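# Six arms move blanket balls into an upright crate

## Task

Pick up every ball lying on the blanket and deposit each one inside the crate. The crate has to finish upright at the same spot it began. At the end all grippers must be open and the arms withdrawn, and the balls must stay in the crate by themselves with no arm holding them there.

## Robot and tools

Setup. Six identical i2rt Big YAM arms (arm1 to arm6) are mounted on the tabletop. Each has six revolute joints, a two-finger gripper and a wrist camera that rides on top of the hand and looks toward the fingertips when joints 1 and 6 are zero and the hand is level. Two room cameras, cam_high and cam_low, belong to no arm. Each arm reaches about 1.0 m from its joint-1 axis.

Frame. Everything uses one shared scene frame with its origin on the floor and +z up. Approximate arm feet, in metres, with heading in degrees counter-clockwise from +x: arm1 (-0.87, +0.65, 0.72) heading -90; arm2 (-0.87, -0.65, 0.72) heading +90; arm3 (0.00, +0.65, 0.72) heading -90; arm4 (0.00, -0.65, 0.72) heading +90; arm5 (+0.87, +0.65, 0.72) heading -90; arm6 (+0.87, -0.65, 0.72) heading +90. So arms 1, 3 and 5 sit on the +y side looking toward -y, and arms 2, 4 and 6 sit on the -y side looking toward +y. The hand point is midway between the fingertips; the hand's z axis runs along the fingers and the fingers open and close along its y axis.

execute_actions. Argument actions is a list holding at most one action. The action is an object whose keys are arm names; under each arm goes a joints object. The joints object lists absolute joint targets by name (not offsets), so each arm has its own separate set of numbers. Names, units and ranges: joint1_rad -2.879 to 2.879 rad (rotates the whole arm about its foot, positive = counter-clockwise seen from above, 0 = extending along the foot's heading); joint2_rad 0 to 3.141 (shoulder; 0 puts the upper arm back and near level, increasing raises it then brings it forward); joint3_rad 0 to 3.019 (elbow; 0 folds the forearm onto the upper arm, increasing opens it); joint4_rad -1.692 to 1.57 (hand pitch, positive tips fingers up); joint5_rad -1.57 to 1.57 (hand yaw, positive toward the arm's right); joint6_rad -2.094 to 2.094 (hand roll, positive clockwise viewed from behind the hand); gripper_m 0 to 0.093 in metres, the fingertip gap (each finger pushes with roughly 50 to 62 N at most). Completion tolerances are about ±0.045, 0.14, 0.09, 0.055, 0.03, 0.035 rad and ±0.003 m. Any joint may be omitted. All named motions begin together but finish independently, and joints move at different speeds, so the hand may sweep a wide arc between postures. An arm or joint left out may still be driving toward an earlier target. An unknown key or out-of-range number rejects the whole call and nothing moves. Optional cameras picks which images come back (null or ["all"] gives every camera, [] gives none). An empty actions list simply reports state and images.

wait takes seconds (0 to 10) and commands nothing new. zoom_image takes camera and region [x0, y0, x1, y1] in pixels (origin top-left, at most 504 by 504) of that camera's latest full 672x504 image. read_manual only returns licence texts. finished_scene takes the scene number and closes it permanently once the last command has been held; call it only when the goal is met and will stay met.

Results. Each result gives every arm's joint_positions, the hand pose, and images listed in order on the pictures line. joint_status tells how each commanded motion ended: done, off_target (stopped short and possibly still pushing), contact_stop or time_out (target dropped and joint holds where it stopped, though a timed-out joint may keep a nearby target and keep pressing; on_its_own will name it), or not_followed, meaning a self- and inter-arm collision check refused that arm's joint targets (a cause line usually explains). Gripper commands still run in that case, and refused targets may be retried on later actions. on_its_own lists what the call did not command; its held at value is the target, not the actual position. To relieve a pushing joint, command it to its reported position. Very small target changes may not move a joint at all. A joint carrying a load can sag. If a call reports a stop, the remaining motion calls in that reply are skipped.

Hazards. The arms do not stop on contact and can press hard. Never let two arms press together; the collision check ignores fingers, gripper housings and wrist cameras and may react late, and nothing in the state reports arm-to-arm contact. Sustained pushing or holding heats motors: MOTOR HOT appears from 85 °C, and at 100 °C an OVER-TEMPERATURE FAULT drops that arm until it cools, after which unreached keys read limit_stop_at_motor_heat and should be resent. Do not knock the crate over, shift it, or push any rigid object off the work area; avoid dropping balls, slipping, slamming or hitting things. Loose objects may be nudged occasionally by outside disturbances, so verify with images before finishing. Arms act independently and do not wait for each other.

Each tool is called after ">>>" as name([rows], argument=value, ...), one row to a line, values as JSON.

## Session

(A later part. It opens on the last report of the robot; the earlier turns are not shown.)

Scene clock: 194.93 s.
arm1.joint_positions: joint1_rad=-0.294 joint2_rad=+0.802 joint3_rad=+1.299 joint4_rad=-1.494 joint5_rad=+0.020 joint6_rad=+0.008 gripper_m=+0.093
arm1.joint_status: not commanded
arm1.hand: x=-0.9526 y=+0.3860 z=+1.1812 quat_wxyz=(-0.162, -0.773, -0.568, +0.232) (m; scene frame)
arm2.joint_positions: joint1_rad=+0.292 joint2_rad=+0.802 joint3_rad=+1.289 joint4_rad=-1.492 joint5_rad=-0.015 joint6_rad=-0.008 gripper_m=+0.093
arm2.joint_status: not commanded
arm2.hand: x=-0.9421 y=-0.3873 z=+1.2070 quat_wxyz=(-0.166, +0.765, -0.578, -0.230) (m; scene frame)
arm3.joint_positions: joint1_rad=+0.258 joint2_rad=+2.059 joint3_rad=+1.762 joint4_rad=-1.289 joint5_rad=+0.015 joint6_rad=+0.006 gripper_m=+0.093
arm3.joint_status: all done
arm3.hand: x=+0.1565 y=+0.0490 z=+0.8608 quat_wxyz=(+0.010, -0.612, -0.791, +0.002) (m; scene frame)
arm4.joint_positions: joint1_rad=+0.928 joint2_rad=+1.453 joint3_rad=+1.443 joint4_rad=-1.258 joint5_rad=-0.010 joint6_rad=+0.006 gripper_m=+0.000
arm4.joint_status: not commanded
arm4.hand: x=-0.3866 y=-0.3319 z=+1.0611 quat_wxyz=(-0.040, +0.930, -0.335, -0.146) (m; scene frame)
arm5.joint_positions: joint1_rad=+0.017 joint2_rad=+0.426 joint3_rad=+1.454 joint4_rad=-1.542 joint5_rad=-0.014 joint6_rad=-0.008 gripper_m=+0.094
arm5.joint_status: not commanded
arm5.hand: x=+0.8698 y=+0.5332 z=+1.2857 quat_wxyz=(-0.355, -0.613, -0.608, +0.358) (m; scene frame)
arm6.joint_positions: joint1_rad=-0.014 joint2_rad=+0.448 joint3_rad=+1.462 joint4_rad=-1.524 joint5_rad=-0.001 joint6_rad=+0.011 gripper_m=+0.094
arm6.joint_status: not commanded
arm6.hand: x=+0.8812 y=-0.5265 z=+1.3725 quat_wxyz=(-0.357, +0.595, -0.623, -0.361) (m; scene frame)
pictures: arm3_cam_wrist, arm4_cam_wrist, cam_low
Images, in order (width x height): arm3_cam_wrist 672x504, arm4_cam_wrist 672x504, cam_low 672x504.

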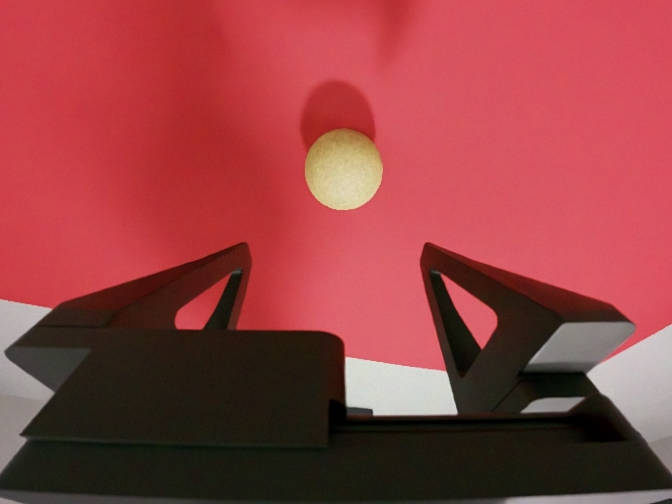

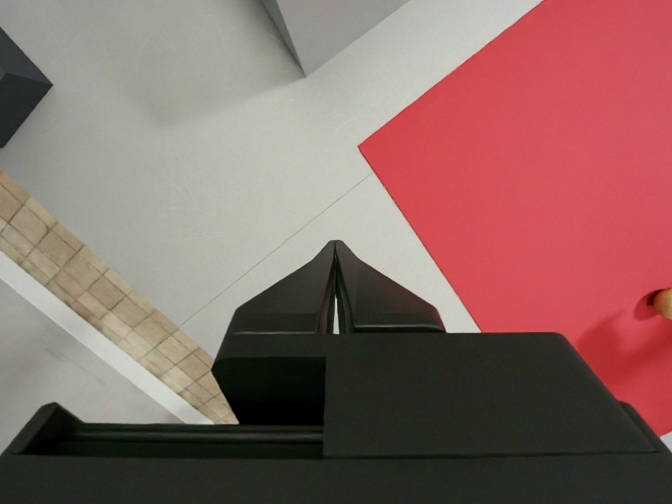

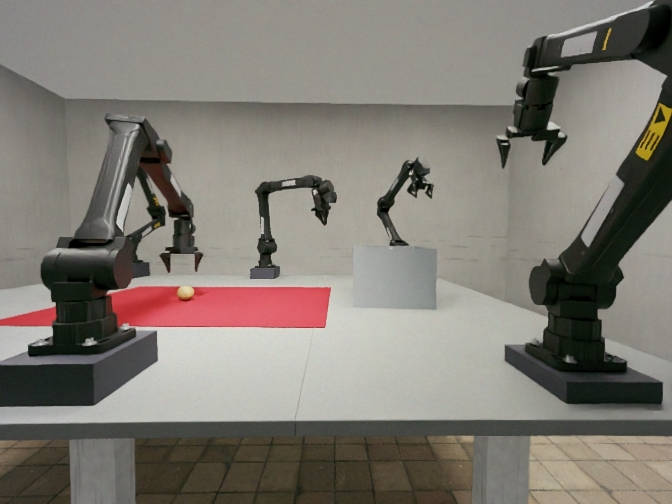

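>>> execute_actions([
  {"arm3":{"joints":{"joint1_rad":0.245,"joint2_rad":2.215,"joint3_rad":1.725,"joint4_rad":-1.065}},"arm1":{"joints":{"joint1_rad":0.2,"joint2_rad":1.6,"joint3_rad":1.7,"joint4_rad":-1.405,"gripper_m":0.0}},"arm4":{"joints":{"joint1_rad":1.2,"joint2_rad":0.9,"joint3_rad":1.2,"joint4_rad":-1.4,"gripper_m":0.09}}},
], cameras=["arm3_cam_wrist","arm1_cam_wrist"])

Scene clock: 199.50 s.
arm1.joint_positions: joint1_rad=+0.205 joint2_rad=+1.598 joint3_rad=+1.669 joint4_rad=-1.409 joint5_rad=+0.018 joint6_rad=+0.008 gripper_m=+0.000
arm1.joint_status: all done
arm1.hand: x=-0.7616 y=+0.1234 z=+1.0506 quat_wxyz=(-0.085, -0.629, -0.769, +0.080) (m; scene frame)
arm2.joint_positions: joint1_rad=+0.292 joint2_rad=+0.802 joint3_rad=+1.289 joint4_rad=-1.492 joint5_rad=-0.015 joint6_rad=-0.008 gripper_m=+0.093
arm2.joint_status: not commanded
arm2.hand: x=-0.9421 y=-0.3873 z=+1.2070 quat_wxyz=(-0.166, +0.765, -0.578, -0.230) (m; scene frame)
arm3.joint_positions: joint1_rad=+0.257 joint2_rad=+2.209 joint3_rad=+1.724 joint4_rad=-1.083 joint5_rad=+0.015 joint6_rad=+0.006 gripper_m=+0.093
arm3.joint_status: all done
arm3.hand: x=+0.1609 y=+0.0300 z=+0.7551 quat_wxyz=(+0.004, -0.612, -0.790, +0.007) (m; scene frame)
arm4.joint_positions: joint1_rad=+1.210 joint2_rad=+0.887 joint3_rad=+1.200 joint4_rad=-1.383 joint5_rad=-0.009 joint6_rad=+0.006 gripper_m=+0.090
arm4.joint_status: all done
arm4.hand: x=-0.2894 y=-0.5232 z=+1.1551 quat_wxyz=(-0.039, +0.948, -0.197, -0.245) (m; scene frame)
arm5.joint_positions: joint1_rad=+0.017 joint2_rad=+0.426 joint3_rad=+1.454 joint4_rad=-1.542 joint5_rad=-0.014 joint6_rad=-0.008 gripper_m=+0.094
arm5.joint_status: not commanded
arm5.hand: x=+0.8698 y=+0.5332 z=+1.2857 quat_wxyz=(-0.355, -0.613, -0.608, +0.358) (m; scene frame)
arm6.joint_positions: joint1_rad=-0.014 joint2_rad=+0.448 joint3_rad=+1.462 joint4_rad=-1.524 joint5_rad=-0.001 joint6_rad=+0.011 gripper_m=+0.094
arm6.joint_status: not commanded
arm6.hand: x=+0.8812 y=-0.5265 z=+1.3725 quat_wxyz=(-0.357, +0.595, -0.623, -0.361) (m; scene frame)
pictures: arm1_cam_wrist, arm3_cam_wrist
Images, in order (width x height): arm1_cam_wrist 672x504, arm3_cam_wrist 672x504.

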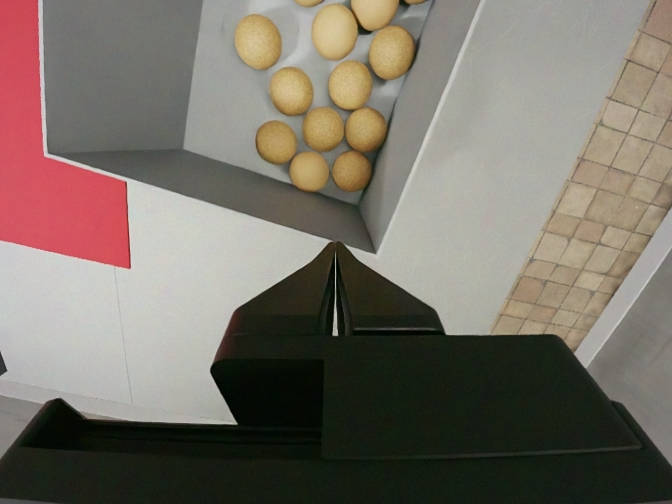

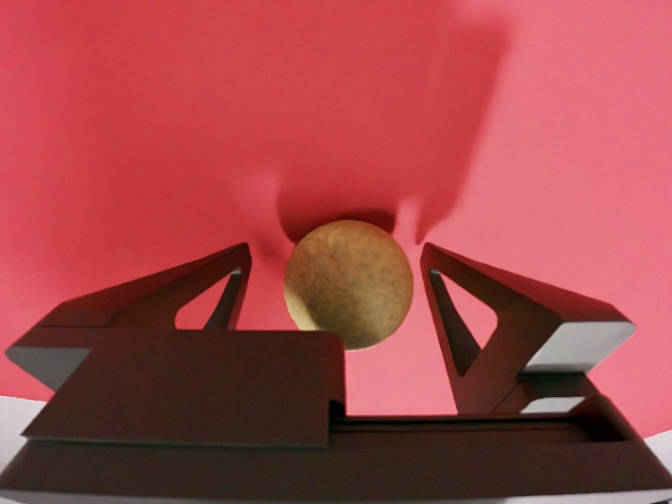

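>>> execute_actions([
  {"arm3":{"joints":{"gripper_m":0.02}},"arm1":{"joints":{"joint1_rad":0.21,"joint2_rad":1.85,"joint3_rad":1.9,"joint4_rad":-1.35}}},
], cameras=[])

>>> execute_actions([
  {"arm3":{"joints":{"joint2_rad":1.6,"joint3_rad":1.5,"joint4_rad":-1.273}},"arm1":{"joints":{"joint1_rad":0.15,"joint2_rad":2.089,"joint3_rad":1.915,"joint4_rad":-1.107}}},
], cameras=["arm1_cam_wrist","cam_high"])

Scene clock: 201.30 s.
arm1.joint_positions: joint1_rad=+0.205 joint2_rad=+1.860 joint3_rad=+1.852 joint4_rad=-1.356 joint5_rad=+0.018 joint6_rad=+0.008 gripper_m=+0.000
arm1.joint_status: all done
arm1.hand: x=-0.7429 y=+0.0356 z=+0.9857 quat_wxyz=(-0.075, -0.630, -0.770, +0.072) (m; scene frame)
arm2.joint_positions: joint1_rad=+0.292 joint2_rad=+0.802 joint3_rad=+1.289 joint4_rad=-1.492 joint5_rad=-0.015 joint6_rad=-0.008 gripper_m=+0.093
arm2.joint_status: not commanded
arm2.hand: x=-0.9421 y=-0.3873 z=+1.2070 quat_wxyz=(-0.166, +0.765, -0.578, -0.230) (m; scene frame)
arm3.joint_positions: joint1_rad=+0.257 joint2_rad=+2.209 joint3_rad=+1.724 joint4_rad=-1.083 joint5_rad=+0.016 joint6_rad=+0.006 gripper_m=+0.056
arm3.joint_status: gripper_m off_target (ended at +0.056, target +0.020)
arm3.hand: x=+0.1605 y=+0.0299 z=+0.7551 quat_wxyz=(+0.004, -0.613, -0.790, +0.008) (m; scene frame)
arm4.joint_positions: joint1_rad=+1.210 joint2_rad=+0.887 joint3_rad=+1.200 joint4_rad=-1.383 joint5_rad=-0.009 joint6_rad=+0.006 gripper_m=+0.090
arm4.joint_status: not commanded
arm4.hand: x=-0.2894 y=-0.5232 z=+1.1551 quat_wxyz=(-0.039, +0.948, -0.197, -0.245) (m; scene frame)
arm5.joint_positions: joint1_rad=+0.017 joint2_rad=+0.426 joint3_rad=+1.454 joint4_rad=-1.542 joint5_rad=-0.014 joint6_rad=-0.008 gripper_m=+0.094
arm5.joint_status: not commanded
arm5.hand: x=+0.8698 y=+0.5332 z=+1.2857 quat_wxyz=(-0.355, -0.613, -0.608, +0.358) (m; scene frame)
arm6.joint_positions: joint1_rad=-0.014 joint2_rad=+0.448 joint3_rad=+1.462 joint4_rad=-1.524 joint5_rad=-0.001 joint6_rad=+0.011 gripper_m=+0.094
arm6.joint_status: not commanded
arm6.hand: x=+0.8812 y=-0.5265 z=+1.3725 quat_wxyz=(-0.357, +0.595, -0.623, -0.361) (m; scene frame)
pictures: none
No camera images: the call's "cameras" was empty. Leave "cameras" out to get every camera's image.

Scene clock: 202.93 s.
arm1.joint_positions: joint1_rad=+0.157 joint2_rad=+2.101 joint3_rad=+1.888 joint4_rad=-1.118 joint5_rad=+0.016 joint6_rad=+0.011 gripper_m=+0.000
arm1.joint_status: all done
arm1.hand: x=-0.7603 y=-0.0451 z=+0.8588 quat_wxyz=(-0.086, -0.648, -0.752, +0.083) (m; scene frame)
arm2.joint_positions: joint1_rad=+0.292 joint2_rad=+0.802 joint3_rad=+1.289 joint4_rad=-1.492 joint5_rad=-0.015 joint6_rad=-0.008 gripper_m=+0.093
arm2.joint_status: not commanded
arm2.hand: x=-0.9421 y=-0.3873 z=+1.2070 quat_wxyz=(-0.166, +0.765, -0.578, -0.230) (m; scene frame)
arm3.joint_positions: joint1_rad=+0.257 joint2_rad=+1.599 joint3_rad=+1.492 joint4_rad=-1.256 joint5_rad=+0.016 joint6_rad=+0.006 gripper_m=+0.056
arm3.joint_status: all done
arm3.hand: x=+0.1329 y=+0.1360 z=+1.0108 quat_wxyz=(-0.077, -0.610, -0.786, +0.070) (m; scene frame)
arm4.joint_positions: joint1_rad=+1.210 joint2_rad=+0.887 joint3_rad=+1.200 joint4_rad=-1.383 joint5_rad=-0.009 joint6_rad=+0.006 gripper_m=+0.090
arm4.joint_status: not commanded
arm4.hand: x=-0.2894 y=-0.5232 z=+1.1551 quat_wxyz=(-0.039, +0.948, -0.197, -0.245) (m; scene frame)
arm5.joint_positions: joint1_rad=+0.017 joint2_rad=+0.426 joint3_rad=+1.454 joint4_rad=-1.542 joint5_rad=-0.014 joint6_rad=-0.008 gripper_m=+0.094
arm5.joint_status: not commanded
arm5.hand: x=+0.8698 y=+0.5332 z=+1.2857 quat_wxyz=(-0.355, -0.613, -0.608, +0.358) (m; scene frame)
arm6.joint_positions: joint1_rad=-0.014 joint2_rad=+0.448 joint3_rad=+1.462 joint4_rad=-1.524 joint5_rad=-0.001 joint6_rad=+0.011 gripper_m=+0.094
arm6.joint_status: not commanded
arm6.hand: x=+0.8812 y=-0.5265 z=+1.3725 quat_wxyz=(-0.357, +0.595, -0.623, -0.361) (m; scene frame)
pictures: arm1_cam_wrist, cam_high
Images, in order (width x height): arm1_cam_wrist 672x504, cam_high 672x504.

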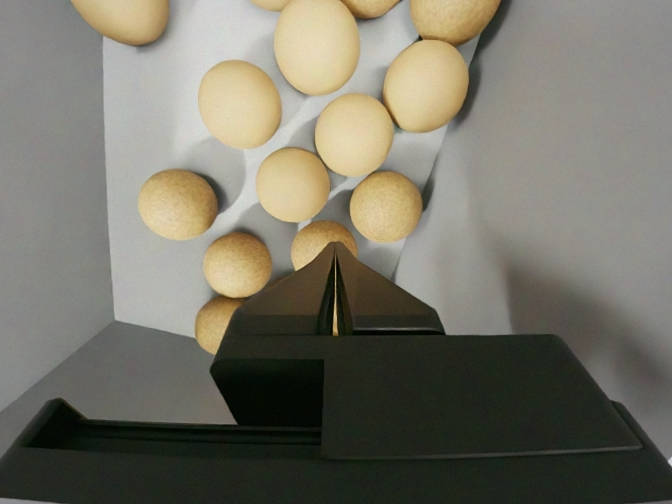

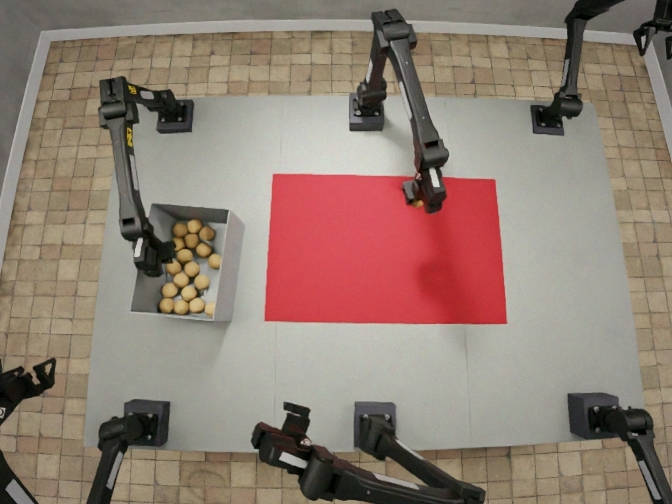

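>>> execute_actions([
  {"arm1":{"joints":{"joint1_rad":0.2,"joint2_rad":1.75,"joint3_rad":1.85,"joint4_rad":-1.35}},"arm3":{"joints":{"joint1_rad":-0.6}}},
], cameras=[])

>>> execute_actions([
  {"arm1":{"joints":{"joint1_rad":-0.3,"joint2_rad":0.8,"joint3_rad":1.3,"joint4_rad":-1.5}}},
], cameras=["cam_high"])

>>> zoom_image(camera="cam_high", region=[100, 170, 300, 350])

Scene clock: 205.80 s.
arm1.joint_positions: joint1_rad=+0.204 joint2_rad=+1.760 joint3_rad=+1.832 joint4_rad=-1.342 joint5_rad=+0.016 joint6_rad=+0.011 gripper_m=+0.000
arm1.joint_status: all done
arm1.hand: x=-0.7464 y=+0.0490 z=+1.0381 quat_wxyz=(-0.112, -0.628, -0.764, +0.100) (m; scene frame)
arm2.joint_positions: joint1_rad=+0.292 joint2_rad=+0.802 joint3_rad=+1.289 joint4_rad=-1.492 joint5_rad=-0.015 joint6_rad=-0.008 gripper_m=+0.093
arm2.joint_status: not commanded
arm2.hand: x=-0.9421 y=-0.3873 z=+1.2070 quat_wxyz=(-0.166, +0.765, -0.578, -0.230) (m; scene frame)
arm3.joint_positions: joint1_rad=-0.605 joint2_rad=+1.599 joint3_rad=+1.492 joint4_rad=-1.256 joint5_rad=+0.018 joint6_rad=+0.006 gripper_m=+0.056
arm3.joint_status: all done
arm3.hand: x=-0.3040 y=+0.2150 z=+1.0113 quat_wxyz=(-0.041, -0.882, -0.459, +0.096) (m; scene frame)
arm4.joint_positions: joint1_rad=+1.210 joint2_rad=+0.887 joint3_rad=+1.200 joint4_rad=-1.383 joint5_rad=-0.009 joint6_rad=+0.006 gripper_m=+0.090
arm4.joint_status: not commanded
arm4.hand: x=-0.2894 y=-0.5232 z=+1.1551 quat_wxyz=(-0.039, +0.948, -0.197, -0.245) (m; scene frame)
arm5.joint_positions: joint1_rad=+0.017 joint2_rad=+0.426 joint3_rad=+1.454 joint4_rad=-1.542 joint5_rad=-0.014 joint6_rad=-0.008 gripper_m=+0.094
arm5.joint_status: not commanded
arm5.hand: x=+0.8698 y=+0.5332 z=+1.2857 quat_wxyz=(-0.355, -0.613, -0.608, +0.358) (m; scene frame)
arm6.joint_positions: joint1_rad=-0.014 joint2_rad=+0.448 joint3_rad=+1.462 joint4_rad=-1.524 joint5_rad=-0.001 joint6_rad=+0.011 gripper_m=+0.094
arm6.joint_status: not commanded
arm6.hand: x=+0.8812 y=-0.5265 z=+1.3725 quat_wxyz=(-0.357, +0.595, -0.623, -0.361) (m; scene frame)
pictures: none
No camera images: the call's "cameras" was empty. Leave "cameras" out to get every camera's image.

Scene clock: 207.53 s.
arm1.joint_positions: joint1_rad=-0.304 joint2_rad=+0.801 joint3_rad=+1.300 joint4_rad=-1.494 joint5_rad=+0.020 joint6_rad=+0.011 gripper_m=+0.000
arm1.joint_status: all done
arm1.hand: x=-0.9552 y=+0.3870 z=+1.1816 quat_wxyz=(-0.162, -0.776, -0.563, +0.233) (m; scene frame)
arm2.joint_positions: joint1_rad=+0.292 joint2_rad=+0.802 joint3_rad=+1.289 joint4_rad=-1.492 joint5_rad=-0.015 joint6_rad=-0.008 gripper_m=+0.093
arm2.joint_status: not commanded
arm2.hand: x=-0.9421 y=-0.3873 z=+1.2070 quat_wxyz=(-0.166, +0.765, -0.578, -0.230) (m; scene frame)
arm3.joint_positions: joint1_rad=-0.605 joint2_rad=+1.599 joint3_rad=+1.492 joint4_rad=-1.256 joint5_rad=+0.018 joint6_rad=+0.006 gripper_m=+0.056
arm3.joint_status: not commanded
arm3.hand: x=-0.3040 y=+0.2150 z=+1.0113 quat_wxyz=(-0.041, -0.882, -0.459, +0.096) (m; scene frame)
arm4.joint_positions: joint1_rad=+1.210 joint2_rad=+0.887 joint3_rad=+1.200 joint4_rad=-1.383 joint5_rad=-0.009 joint6_rad=+0.006 gripper_m=+0.090
arm4.joint_status: not commanded
arm4.hand: x=-0.2894 y=-0.5232 z=+1.1551 quat_wxyz=(-0.039, +0.948, -0.197, -0.245) (m; scene frame)
arm5.joint_positions: joint1_rad=+0.017 joint2_rad=+0.426 joint3_rad=+1.454 joint4_rad=-1.542 joint5_rad=-0.014 joint6_rad=-0.008 gripper_m=+0.094
arm5.joint_status: not commanded
arm5.hand: x=+0.8698 y=+0.5332 z=+1.2857 quat_wxyz=(-0.355, -0.613, -0.608, +0.358) (m; scene frame)
arm6.joint_positions: joint1_rad=-0.014 joint2_rad=+0.448 joint3_rad=+1.462 joint4_rad=-1.524 joint5_rad=-0.001 joint6_rad=+0.011 gripper_m=+0.094
arm6.joint_status: not commanded
arm6.hand: x=+0.8812 y=-0.5265 z=+1.3725 quat_wxyz=(-0.357, +0.595, -0.623, -0.361) (m; scene frame)
pictures: cam_high
Images, in order (width x height): cam_high 672x504.

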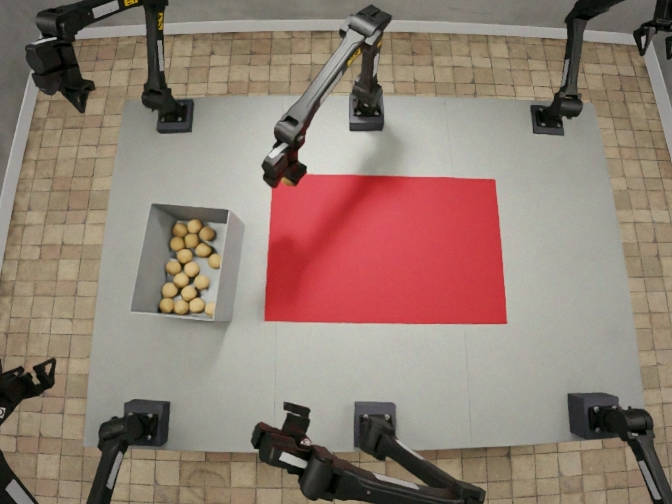

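Region (100, 170, 300, 350) of cam_high's 672x504 image, scaled by 2.520, with more detail than that image has; it fills the top 454 rows of this view, and the rest is white.

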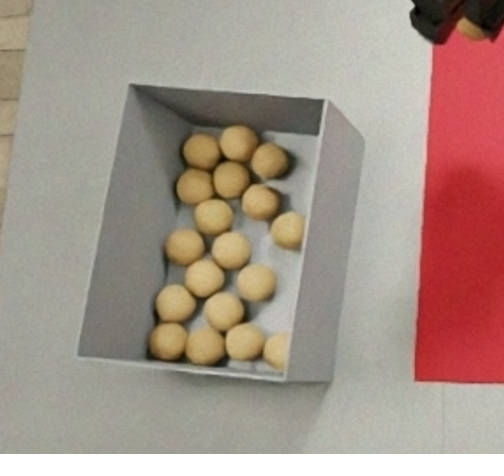

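>>> execute_actions([
  {"arm3":{"joints":{"joint1_rad":-0.83,"joint2_rad":1.89,"joint3_rad":1.98,"joint4_rad":-1.144}},"arm2":{"joints":{"joint1_rad":-0.22,"joint2_rad":1.6,"joint3_rad":1.6,"joint4_rad":-1.292,"gripper_m":0.0}}},
], cameras=[])

>>> execute_actions([
  {"arm3":{"joints":{"joint2_rad":2.229,"joint3_rad":2.33,"joint4_rad":-0.859}},"arm2":{"joints":{"joint2_rad":1.8,"joint3_rad":1.44,"joint4_rad":-1.1}}},
], cameras=["arm2_cam_wrist","cam_high"])

>>> execute_actions([
  {"arm3":{"joints":{"joint2_rad":2.33}},"arm2":{"joints":{"joint1_rad":-0.15}}},
], cameras=["cam_high"])

>>> execute_actions([
  {"arm3":{"joints":{"gripper_m":0.068}}},
], cameras=["cam_high"])

Scene clock: 210.00 s.
arm1.joint_positions: joint1_rad=-0.304 joint2_rad=+0.801 joint3_rad=+1.300 joint4_rad=-1.494 joint5_rad=+0.020 joint6_rad=+0.011 gripper_m=+0.000
arm1.joint_status: not commanded
arm1.hand: x=-0.9552 y=+0.3870 z=+1.1816 quat_wxyz=(-0.162, -0.776, -0.563, +0.233) (m; scene frame)
arm2.joint_positions: joint1_rad=-0.224 joint2_rad=+1.596 joint3_rad=+1.579 joint4_rad=-1.295 joint5_rad=-0.015 joint6_rad=-0.008 gripper_m=+0.000
arm2.joint_status: all done
arm2.hand: x=-0.7354 y=-0.1245 z=+1.0502 quat_wxyz=(-0.098, +0.611, -0.780, -0.090) (m; scene frame)
arm3.joint_positions: joint1_rad=-0.835 joint2_rad=+1.882 joint3_rad=+1.934 joint4_rad=-1.161 joint5_rad=+0.018 joint6_rad=+0.006 gripper_m=+0.056
arm3.joint_status: all done
arm3.hand: x=-0.5154 y=+0.1866 z=+1.0559 quat_wxyz=(-0.075, -0.910, -0.346, +0.217) (m; scene frame)
arm4.joint_positions: joint1_rad=+1.210 joint2_rad=+0.887 joint3_rad=+1.200 joint4_rad=-1.383 joint5_rad=-0.009 joint6_rad=+0.006 gripper_m=+0.090
arm4.joint_status: not commanded
arm4.hand: x=-0.2894 y=-0.5232 z=+1.1551 quat_wxyz=(-0.039, +0.948, -0.197, -0.245) (m; scene frame)
arm5.joint_positions: joint1_rad=+0.017 joint2_rad=+0.426 joint3_rad=+1.454 joint4_rad=-1.542 joint5_rad=-0.014 joint6_rad=-0.008 gripper_m=+0.094
arm5.joint_status: not commanded
arm5.hand: x=+0.8698 y=+0.5332 z=+1.2857 quat_wxyz=(-0.355, -0.613, -0.608, +0.358) (m; scene frame)
arm6.joint_positions: joint1_rad=-0.014 joint2_rad=+0.448 joint3_rad=+1.462 joint4_rad=-1.524 joint5_rad=-0.001 joint6_rad=+0.011 gripper_m=+0.094
arm6.joint_status: not commanded
arm6.hand: x=+0.8812 y=-0.5265 z=+1.3725 quat_wxyz=(-0.357, +0.595, -0.623, -0.361) (m; scene frame)
pictures: none
No camera images: the call's "cameras" was empty. Leave "cameras" out to get every camera's image.

Scene clock: 211.47 s.
arm1.joint_positions: joint1_rad=-0.304 joint2_rad=+0.801 joint3_rad=+1.300 joint4_rad=-1.494 joint5_rad=+0.020 joint6_rad=+0.011 gripper_m=+0.000
arm1.joint_status: not commanded
arm1.hand: x=-0.9552 y=+0.3870 z=+1.1816 quat_wxyz=(-0.162, -0.776, -0.563, +0.233) (m; scene frame)
arm2.joint_positions: joint1_rad=-0.224 joint2_rad=+1.795 joint3_rad=+1.415 joint4_rad=-1.112 joint5_rad=-0.015 joint6_rad=-0.008 gripper_m=+0.000
arm2.joint_status: all done
arm2.hand: x=-0.7358 y=-0.1209 z=+0.8852 quat_wxyz=(-0.027, +0.616, -0.787, -0.035) (m; scene frame)
arm3.joint_positions: joint1_rad=-0.835 joint2_rad=+2.236 joint3_rad=+2.275 joint4_rad=-0.887 joint5_rad=+0.018 joint6_rad=+0.006 gripper_m=+0.056
arm3.joint_status: all done
arm3.hand: x=-0.6338 y=+0.0791 z=+1.0031 quat_wxyz=(-0.121, -0.874, -0.331, +0.333) (m; scene frame)
arm4.joint_positions: joint1_rad=+1.210 joint2_rad=+0.887 joint3_rad=+1.200 joint4_rad=-1.383 joint5_rad=-0.009 joint6_rad=+0.006 gripper_m=+0.090
arm4.joint_status: not commanded
arm4.hand: x=-0.2894 y=-0.5232 z=+1.1551 quat_wxyz=(-0.039, +0.948, -0.197, -0.245) (m; scene frame)
arm5.joint_positions: joint1_rad=+0.017 joint2_rad=+0.426 joint3_rad=+1.454 joint4_rad=-1.542 joint5_rad=-0.014 joint6_rad=-0.008 gripper_m=+0.094
arm5.joint_status: not commanded
arm5.hand: x=+0.8698 y=+0.5332 z=+1.2857 quat_wxyz=(-0.355, -0.613, -0.608, +0.358) (m; scene frame)
arm6.joint_positions: joint1_rad=-0.014 joint2_rad=+0.448 joint3_rad=+1.462 joint4_rad=-1.524 joint5_rad=-0.001 joint6_rad=+0.011 gripper_m=+0.094
arm6.joint_status: not commanded
arm6.hand: x=+0.8812 y=-0.5265 z=+1.3725 quat_wxyz=(-0.357, +0.595, -0.623, -0.361) (m; scene frame)
pictures: arm2_cam_wrist, cam_high
Images, in order (width x height): arm2_cam_wrist 672x504, cam_high 672x504.

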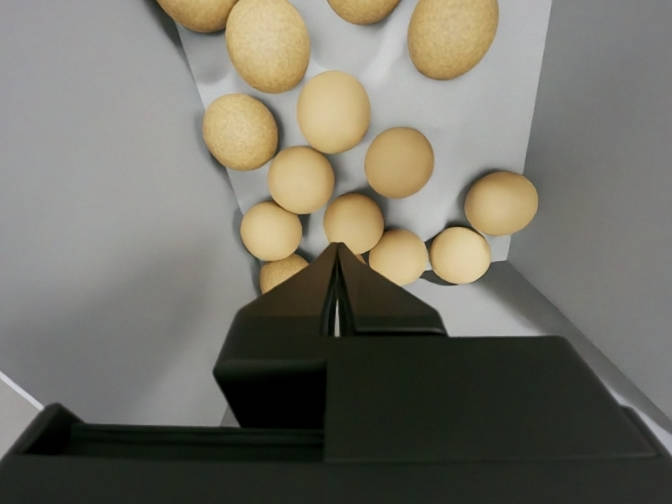

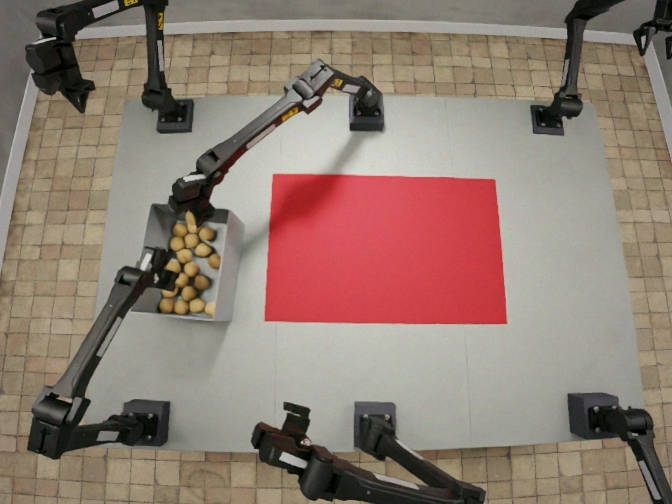

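Scene clock: 212.37 s.
arm1.joint_positions: joint1_rad=-0.304 joint2_rad=+0.801 joint3_rad=+1.300 joint4_rad=-1.494 joint5_rad=+0.020 joint6_rad=+0.011 gripper_m=+0.000
arm1.joint_status: not commanded
arm1.hand: x=-0.9552 y=+0.3870 z=+1.1816 quat_wxyz=(-0.162, -0.776, -0.563, +0.233) (m; scene frame)
arm2.joint_positions: joint1_rad=-0.143 joint2_rad=+1.795 joint3_rad=+1.415 joint4_rad=-1.112 joint5_rad=-0.015 joint6_rad=-0.008 gripper_m=+0.000
arm2.joint_status: all done
arm2.hand: x=-0.7790 y=-0.1119 z=+0.8855 quat_wxyz=(-0.026, +0.647, -0.761, -0.036) (m; scene frame)
arm3.joint_positions: joint1_rad=-0.833 joint2_rad=+2.322 joint3_rad=+2.290 joint4_rad=-0.875 joint5_rad=+0.018 joint6_rad=+0.002 gripper_m=+0.056
arm3.joint_status: all done
arm3.hand: x=-0.6397 y=+0.0711 z=+0.9409 quat_wxyz=(-0.110, -0.883, -0.338, +0.307) (m; scene frame)
arm4.joint_positions: joint1_rad=+1.210 joint2_rad=+0.887 joint3_rad=+1.200 joint4_rad=-1.383 joint5_rad=-0.009 joint6_rad=+0.006 gripper_m=+0.090
arm4.joint_status: not commanded
arm4.hand: x=-0.2894 y=-0.5232 z=+1.1551 quat_wxyz=(-0.039, +0.948, -0.197, -0.245) (m; scene frame)
arm5.joint_positions: joint1_rad=+0.017 joint2_rad=+0.426 joint3_rad=+1.454 joint4_rad=-1.542 joint5_rad=-0.014 joint6_rad=-0.008 gripper_m=+0.094
arm5.joint_status: not commanded
arm5.hand: x=+0.8698 y=+0.5332 z=+1.2857 quat_wxyz=(-0.355, -0.613, -0.608, +0.358) (m; scene frame)
arm6.joint_positions: joint1_rad=-0.014 joint2_rad=+0.448 joint3_rad=+1.462 joint4_rad=-1.524 joint5_rad=-0.001 joint6_rad=+0.011 gripper_m=+0.094
arm6.joint_status: not commanded
arm6.hand: x=+0.8812 y=-0.5265 z=+1.3725 quat_wxyz=(-0.357, +0.595, -0.623, -0.361) (m; scene frame)
pictures: cam_high
Images, in order (width x height): cam_high 672x504.

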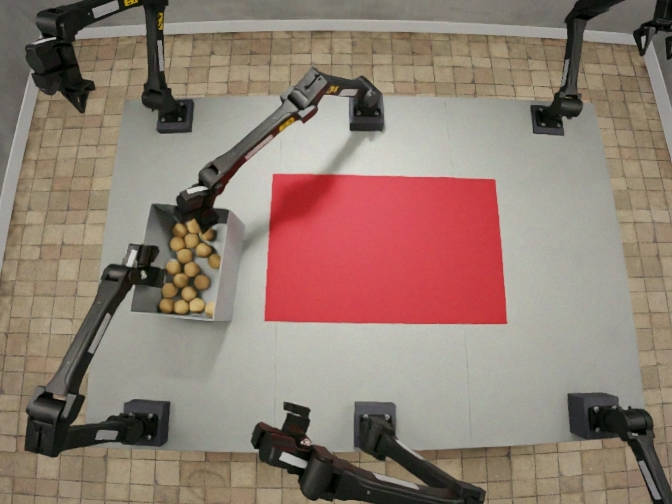

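Scene clock: 212.97 s.
arm1.joint_positions: joint1_rad=-0.304 joint2_rad=+0.801 joint3_rad=+1.300 joint4_rad=-1.494 joint5_rad=+0.020 joint6_rad=+0.011 gripper_m=+0.000
arm1.joint_status: not commanded
arm1.hand: x=-0.9552 y=+0.3870 z=+1.1816 quat_wxyz=(-0.162, -0.776, -0.563, +0.233) (m; scene frame)
arm2.joint_positions: joint1_rad=-0.143 joint2_rad=+1.795 joint3_rad=+1.415 joint4_rad=-1.112 joint5_rad=-0.015 joint6_rad=-0.008 gripper_m=+0.000
arm2.joint_status: not commanded
arm2.hand: x=-0.7790 y=-0.1119 z=+0.8855 quat_wxyz=(-0.026, +0.647, -0.761, -0.036) (m; scene frame)
arm3.joint_positions: joint1_rad=-0.832 joint2_rad=+2.322 joint3_rad=+2.290 joint4_rad=-0.875 joint5_rad=+0.017 joint6_rad=+0.002 gripper_m=+0.068
arm3.joint_status: all done
arm3.hand: x=-0.6394 y=+0.0707 z=+0.9412 quat_wxyz=(-0.111, -0.883, -0.338, +0.307) (m; scene frame)
arm4.joint_positions: joint1_rad=+1.210 joint2_rad=+0.887 joint3_rad=+1.200 joint4_rad=-1.383 joint5_rad=-0.009 joint6_rad=+0.006 gripper_m=+0.090
arm4.joint_status: not commanded
arm4.hand: x=-0.2894 y=-0.5232 z=+1.1551 quat_wxyz=(-0.039, +0.948, -0.197, -0.245) (m; scene frame)
arm5.joint_positions: joint1_rad=+0.017 joint2_rad=+0.426 joint3_rad=+1.454 joint4_rad=-1.542 joint5_rad=-0.014 joint6_rad=-0.008 gripper_m=+0.094
arm5.joint_status: not commanded
arm5.hand: x=+0.8698 y=+0.5332 z=+1.2857 quat_wxyz=(-0.355, -0.613, -0.608, +0.358) (m; scene frame)
arm6.joint_positions: joint1_rad=-0.014 joint2_rad=+0.448 joint3_rad=+1.462 joint4_rad=-1.524 joint5_rad=-0.001 joint6_rad=+0.011 gripper_m=+0.094
arm6.joint_status: not commanded
arm6.hand: x=+0.8812 y=-0.5265 z=+1.3725 quat_wxyz=(-0.357, +0.595, -0.623, -0.361) (m; scene frame)
pictures: cam_high
Images, in order (width x height): cam_high 672x504.

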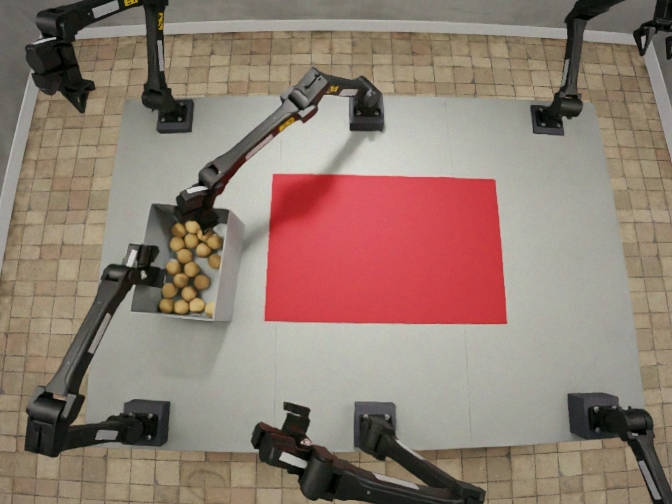

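>>> execute_actions([
  {"arm3":{"joints":{"joint2_rad":2.1}},"arm2":{"joints":{"joint1_rad":-0.2,"joint2_rad":1.55,"joint3_rad":1.5,"joint4_rad":-1.29}}},
], cameras=[])

>>> execute_actions([
  {"arm3":{"joints":{"joint1_rad":-0.9,"joint2_rad":1.0,"joint3_rad":1.2,"joint4_rad":-1.4}},"arm2":{"joints":{"joint1_rad":-0.1,"joint2_rad":1.0,"joint3_rad":1.1,"joint4_rad":-1.4}}},
], cameras=["cam_high"])

>>> zoom_image(camera="cam_high", region=[100, 170, 300, 350])

Scene clock: 215.27 s.
arm1.joint_positions: joint1_rad=-0.304 joint2_rad=+0.801 joint3_rad=+1.300 joint4_rad=-1.494 joint5_rad=+0.020 joint6_rad=+0.011 gripper_m=+0.000
arm1.joint_status: not commanded
arm1.hand: x=-0.9552 y=+0.3870 z=+1.1816 quat_wxyz=(-0.162, -0.776, -0.563, +0.233) (m; scene frame)
arm2.joint_positions: joint1_rad=-0.203 joint2_rad=+1.546 joint3_rad=+1.482 joint4_rad=-1.280 joint5_rad=-0.015 joint6_rad=-0.008 gripper_m=+0.000
arm2.joint_status: all done
arm2.hand: x=-0.7531 y=-0.1485 z=+1.0334 quat_wxyz=(-0.084, +0.621, -0.775, -0.081) (m; scene frame)
arm3.joint_positions: joint1_rad=-0.832 joint2_rad=+2.093 joint3_rad=+2.315 joint4_rad=-0.875 joint5_rad=+0.017 joint6_rad=+0.002 gripper_m=+0.068
arm3.joint_status: all done
arm3.hand: x=-0.6203 y=+0.0881 z=+1.1452 quat_wxyz=(-0.154, -0.837, -0.320, +0.416) (m; scene frame)
arm4.joint_positions: joint1_rad=+1.210 joint2_rad=+0.887 joint3_rad=+1.200 joint4_rad=-1.383 joint5_rad=-0.009 joint6_rad=+0.006 gripper_m=+0.090
arm4.joint_status: not commanded
arm4.hand: x=-0.2894 y=-0.5232 z=+1.1551 quat_wxyz=(-0.039, +0.948, -0.197, -0.245) (m; scene frame)
arm5.joint_positions: joint1_rad=+0.017 joint2_rad=+0.426 joint3_rad=+1.454 joint4_rad=-1.542 joint5_rad=-0.014 joint6_rad=-0.008 gripper_m=+0.094
arm5.joint_status: not commanded
arm5.hand: x=+0.8698 y=+0.5332 z=+1.2857 quat_wxyz=(-0.355, -0.613, -0.608, +0.358) (m; scene frame)
arm6.joint_positions: joint1_rad=-0.014 joint2_rad=+0.448 joint3_rad=+1.462 joint4_rad=-1.524 joint5_rad=-0.001 joint6_rad=+0.011 gripper_m=+0.094
arm6.joint_status: not commanded
arm6.hand: x=+0.8812 y=-0.5265 z=+1.3725 quat_wxyz=(-0.357, +0.595, -0.623, -0.361) (m; scene frame)
pictures: none
No camera images: the call's "cameras" was empty. Leave "cameras" out to get every camera's image.

Scene clock: 216.90 s.
arm1.joint_positions: joint1_rad=-0.304 joint2_rad=+0.801 joint3_rad=+1.300 joint4_rad=-1.494 joint5_rad=+0.020 joint6_rad=+0.011 gripper_m=+0.000
arm1.joint_status: not commanded
arm1.hand: x=-0.9552 y=+0.3870 z=+1.1816 quat_wxyz=(-0.162, -0.776, -0.563, +0.233) (m; scene frame)
arm2.joint_positions: joint1_rad=-0.091 joint2_rad=+0.993 joint3_rad=+1.101 joint4_rad=-1.394 joint5_rad=-0.015 joint6_rad=-0.008 gripper_m=+0.000
arm2.joint_status: all done
arm2.hand: x=-0.8328 y=-0.3337 z=+1.0758 quat_wxyz=(-0.102, +0.661, -0.736, -0.104) (m; scene frame)
arm3.joint_positions: joint1_rad=-0.909 joint2_rad=+0.999 joint3_rad=+1.201 joint4_rad=-1.384 joint5_rad=+0.017 joint6_rad=+0.002 gripper_m=+0.068
arm3.joint_status: all done
arm3.hand: x=-0.2705 y=+0.4426 z=+1.1201 quat_wxyz=(-0.056, -0.928, -0.317, +0.186) (m; scene frame)
arm4.joint_positions: joint1_rad=+1.210 joint2_rad=+0.887 joint3_rad=+1.200 joint4_rad=-1.383 joint5_rad=-0.009 joint6_rad=+0.006 gripper_m=+0.090
arm4.joint_status: not commanded
arm4.hand: x=-0.2894 y=-0.5232 z=+1.1551 quat_wxyz=(-0.039, +0.948, -0.197, -0.245) (m; scene frame)
arm5.joint_positions: joint1_rad=+0.017 joint2_rad=+0.426 joint3_rad=+1.454 joint4_rad=-1.542 joint5_rad=-0.014 joint6_rad=-0.008 gripper_m=+0.094
arm5.joint_status: not commanded
arm5.hand: x=+0.8698 y=+0.5332 z=+1.2857 quat_wxyz=(-0.355, -0.613, -0.608, +0.358) (m; scene frame)
arm6.joint_positions: joint1_rad=-0.014 joint2_rad=+0.448 joint3_rad=+1.462 joint4_rad=-1.524 joint5_rad=-0.001 joint6_rad=+0.011 gripper_m=+0.094
arm6.joint_status: not commanded
arm6.hand: x=+0.8812 y=-0.5265 z=+1.3725 quat_wxyz=(-0.357, +0.595, -0.623, -0.361) (m; scene frame)
pictures: cam_high
Images, in order (width x height): cam_high 672x504.

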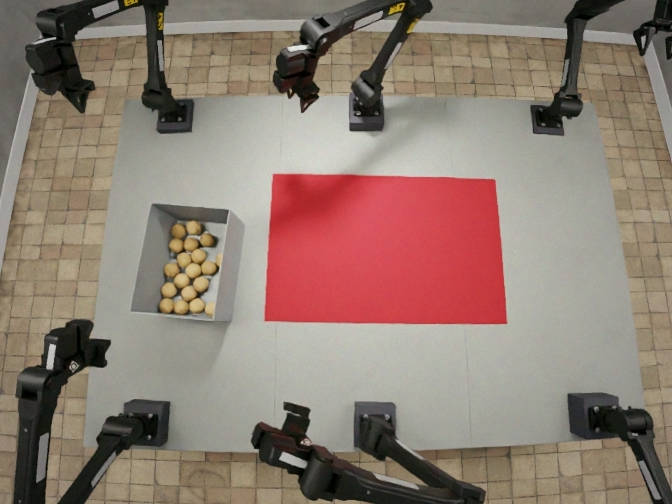

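Region (100, 170, 300, 350) of cam_high's 672x504 image, scaled by 2.520, with more detail than that image has; it fills the top 454 rows of this view, and the rest is white.

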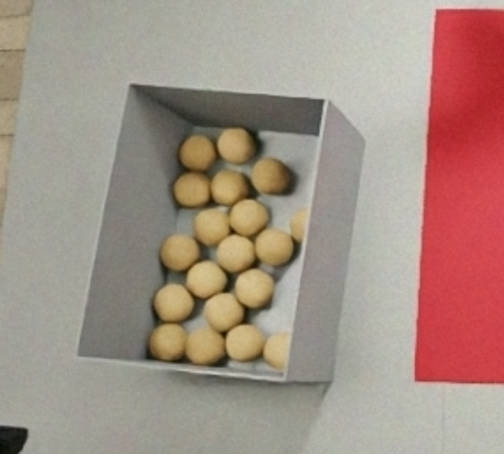

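>>> finished_scene(scene=1)

The scene is finished: the task was done.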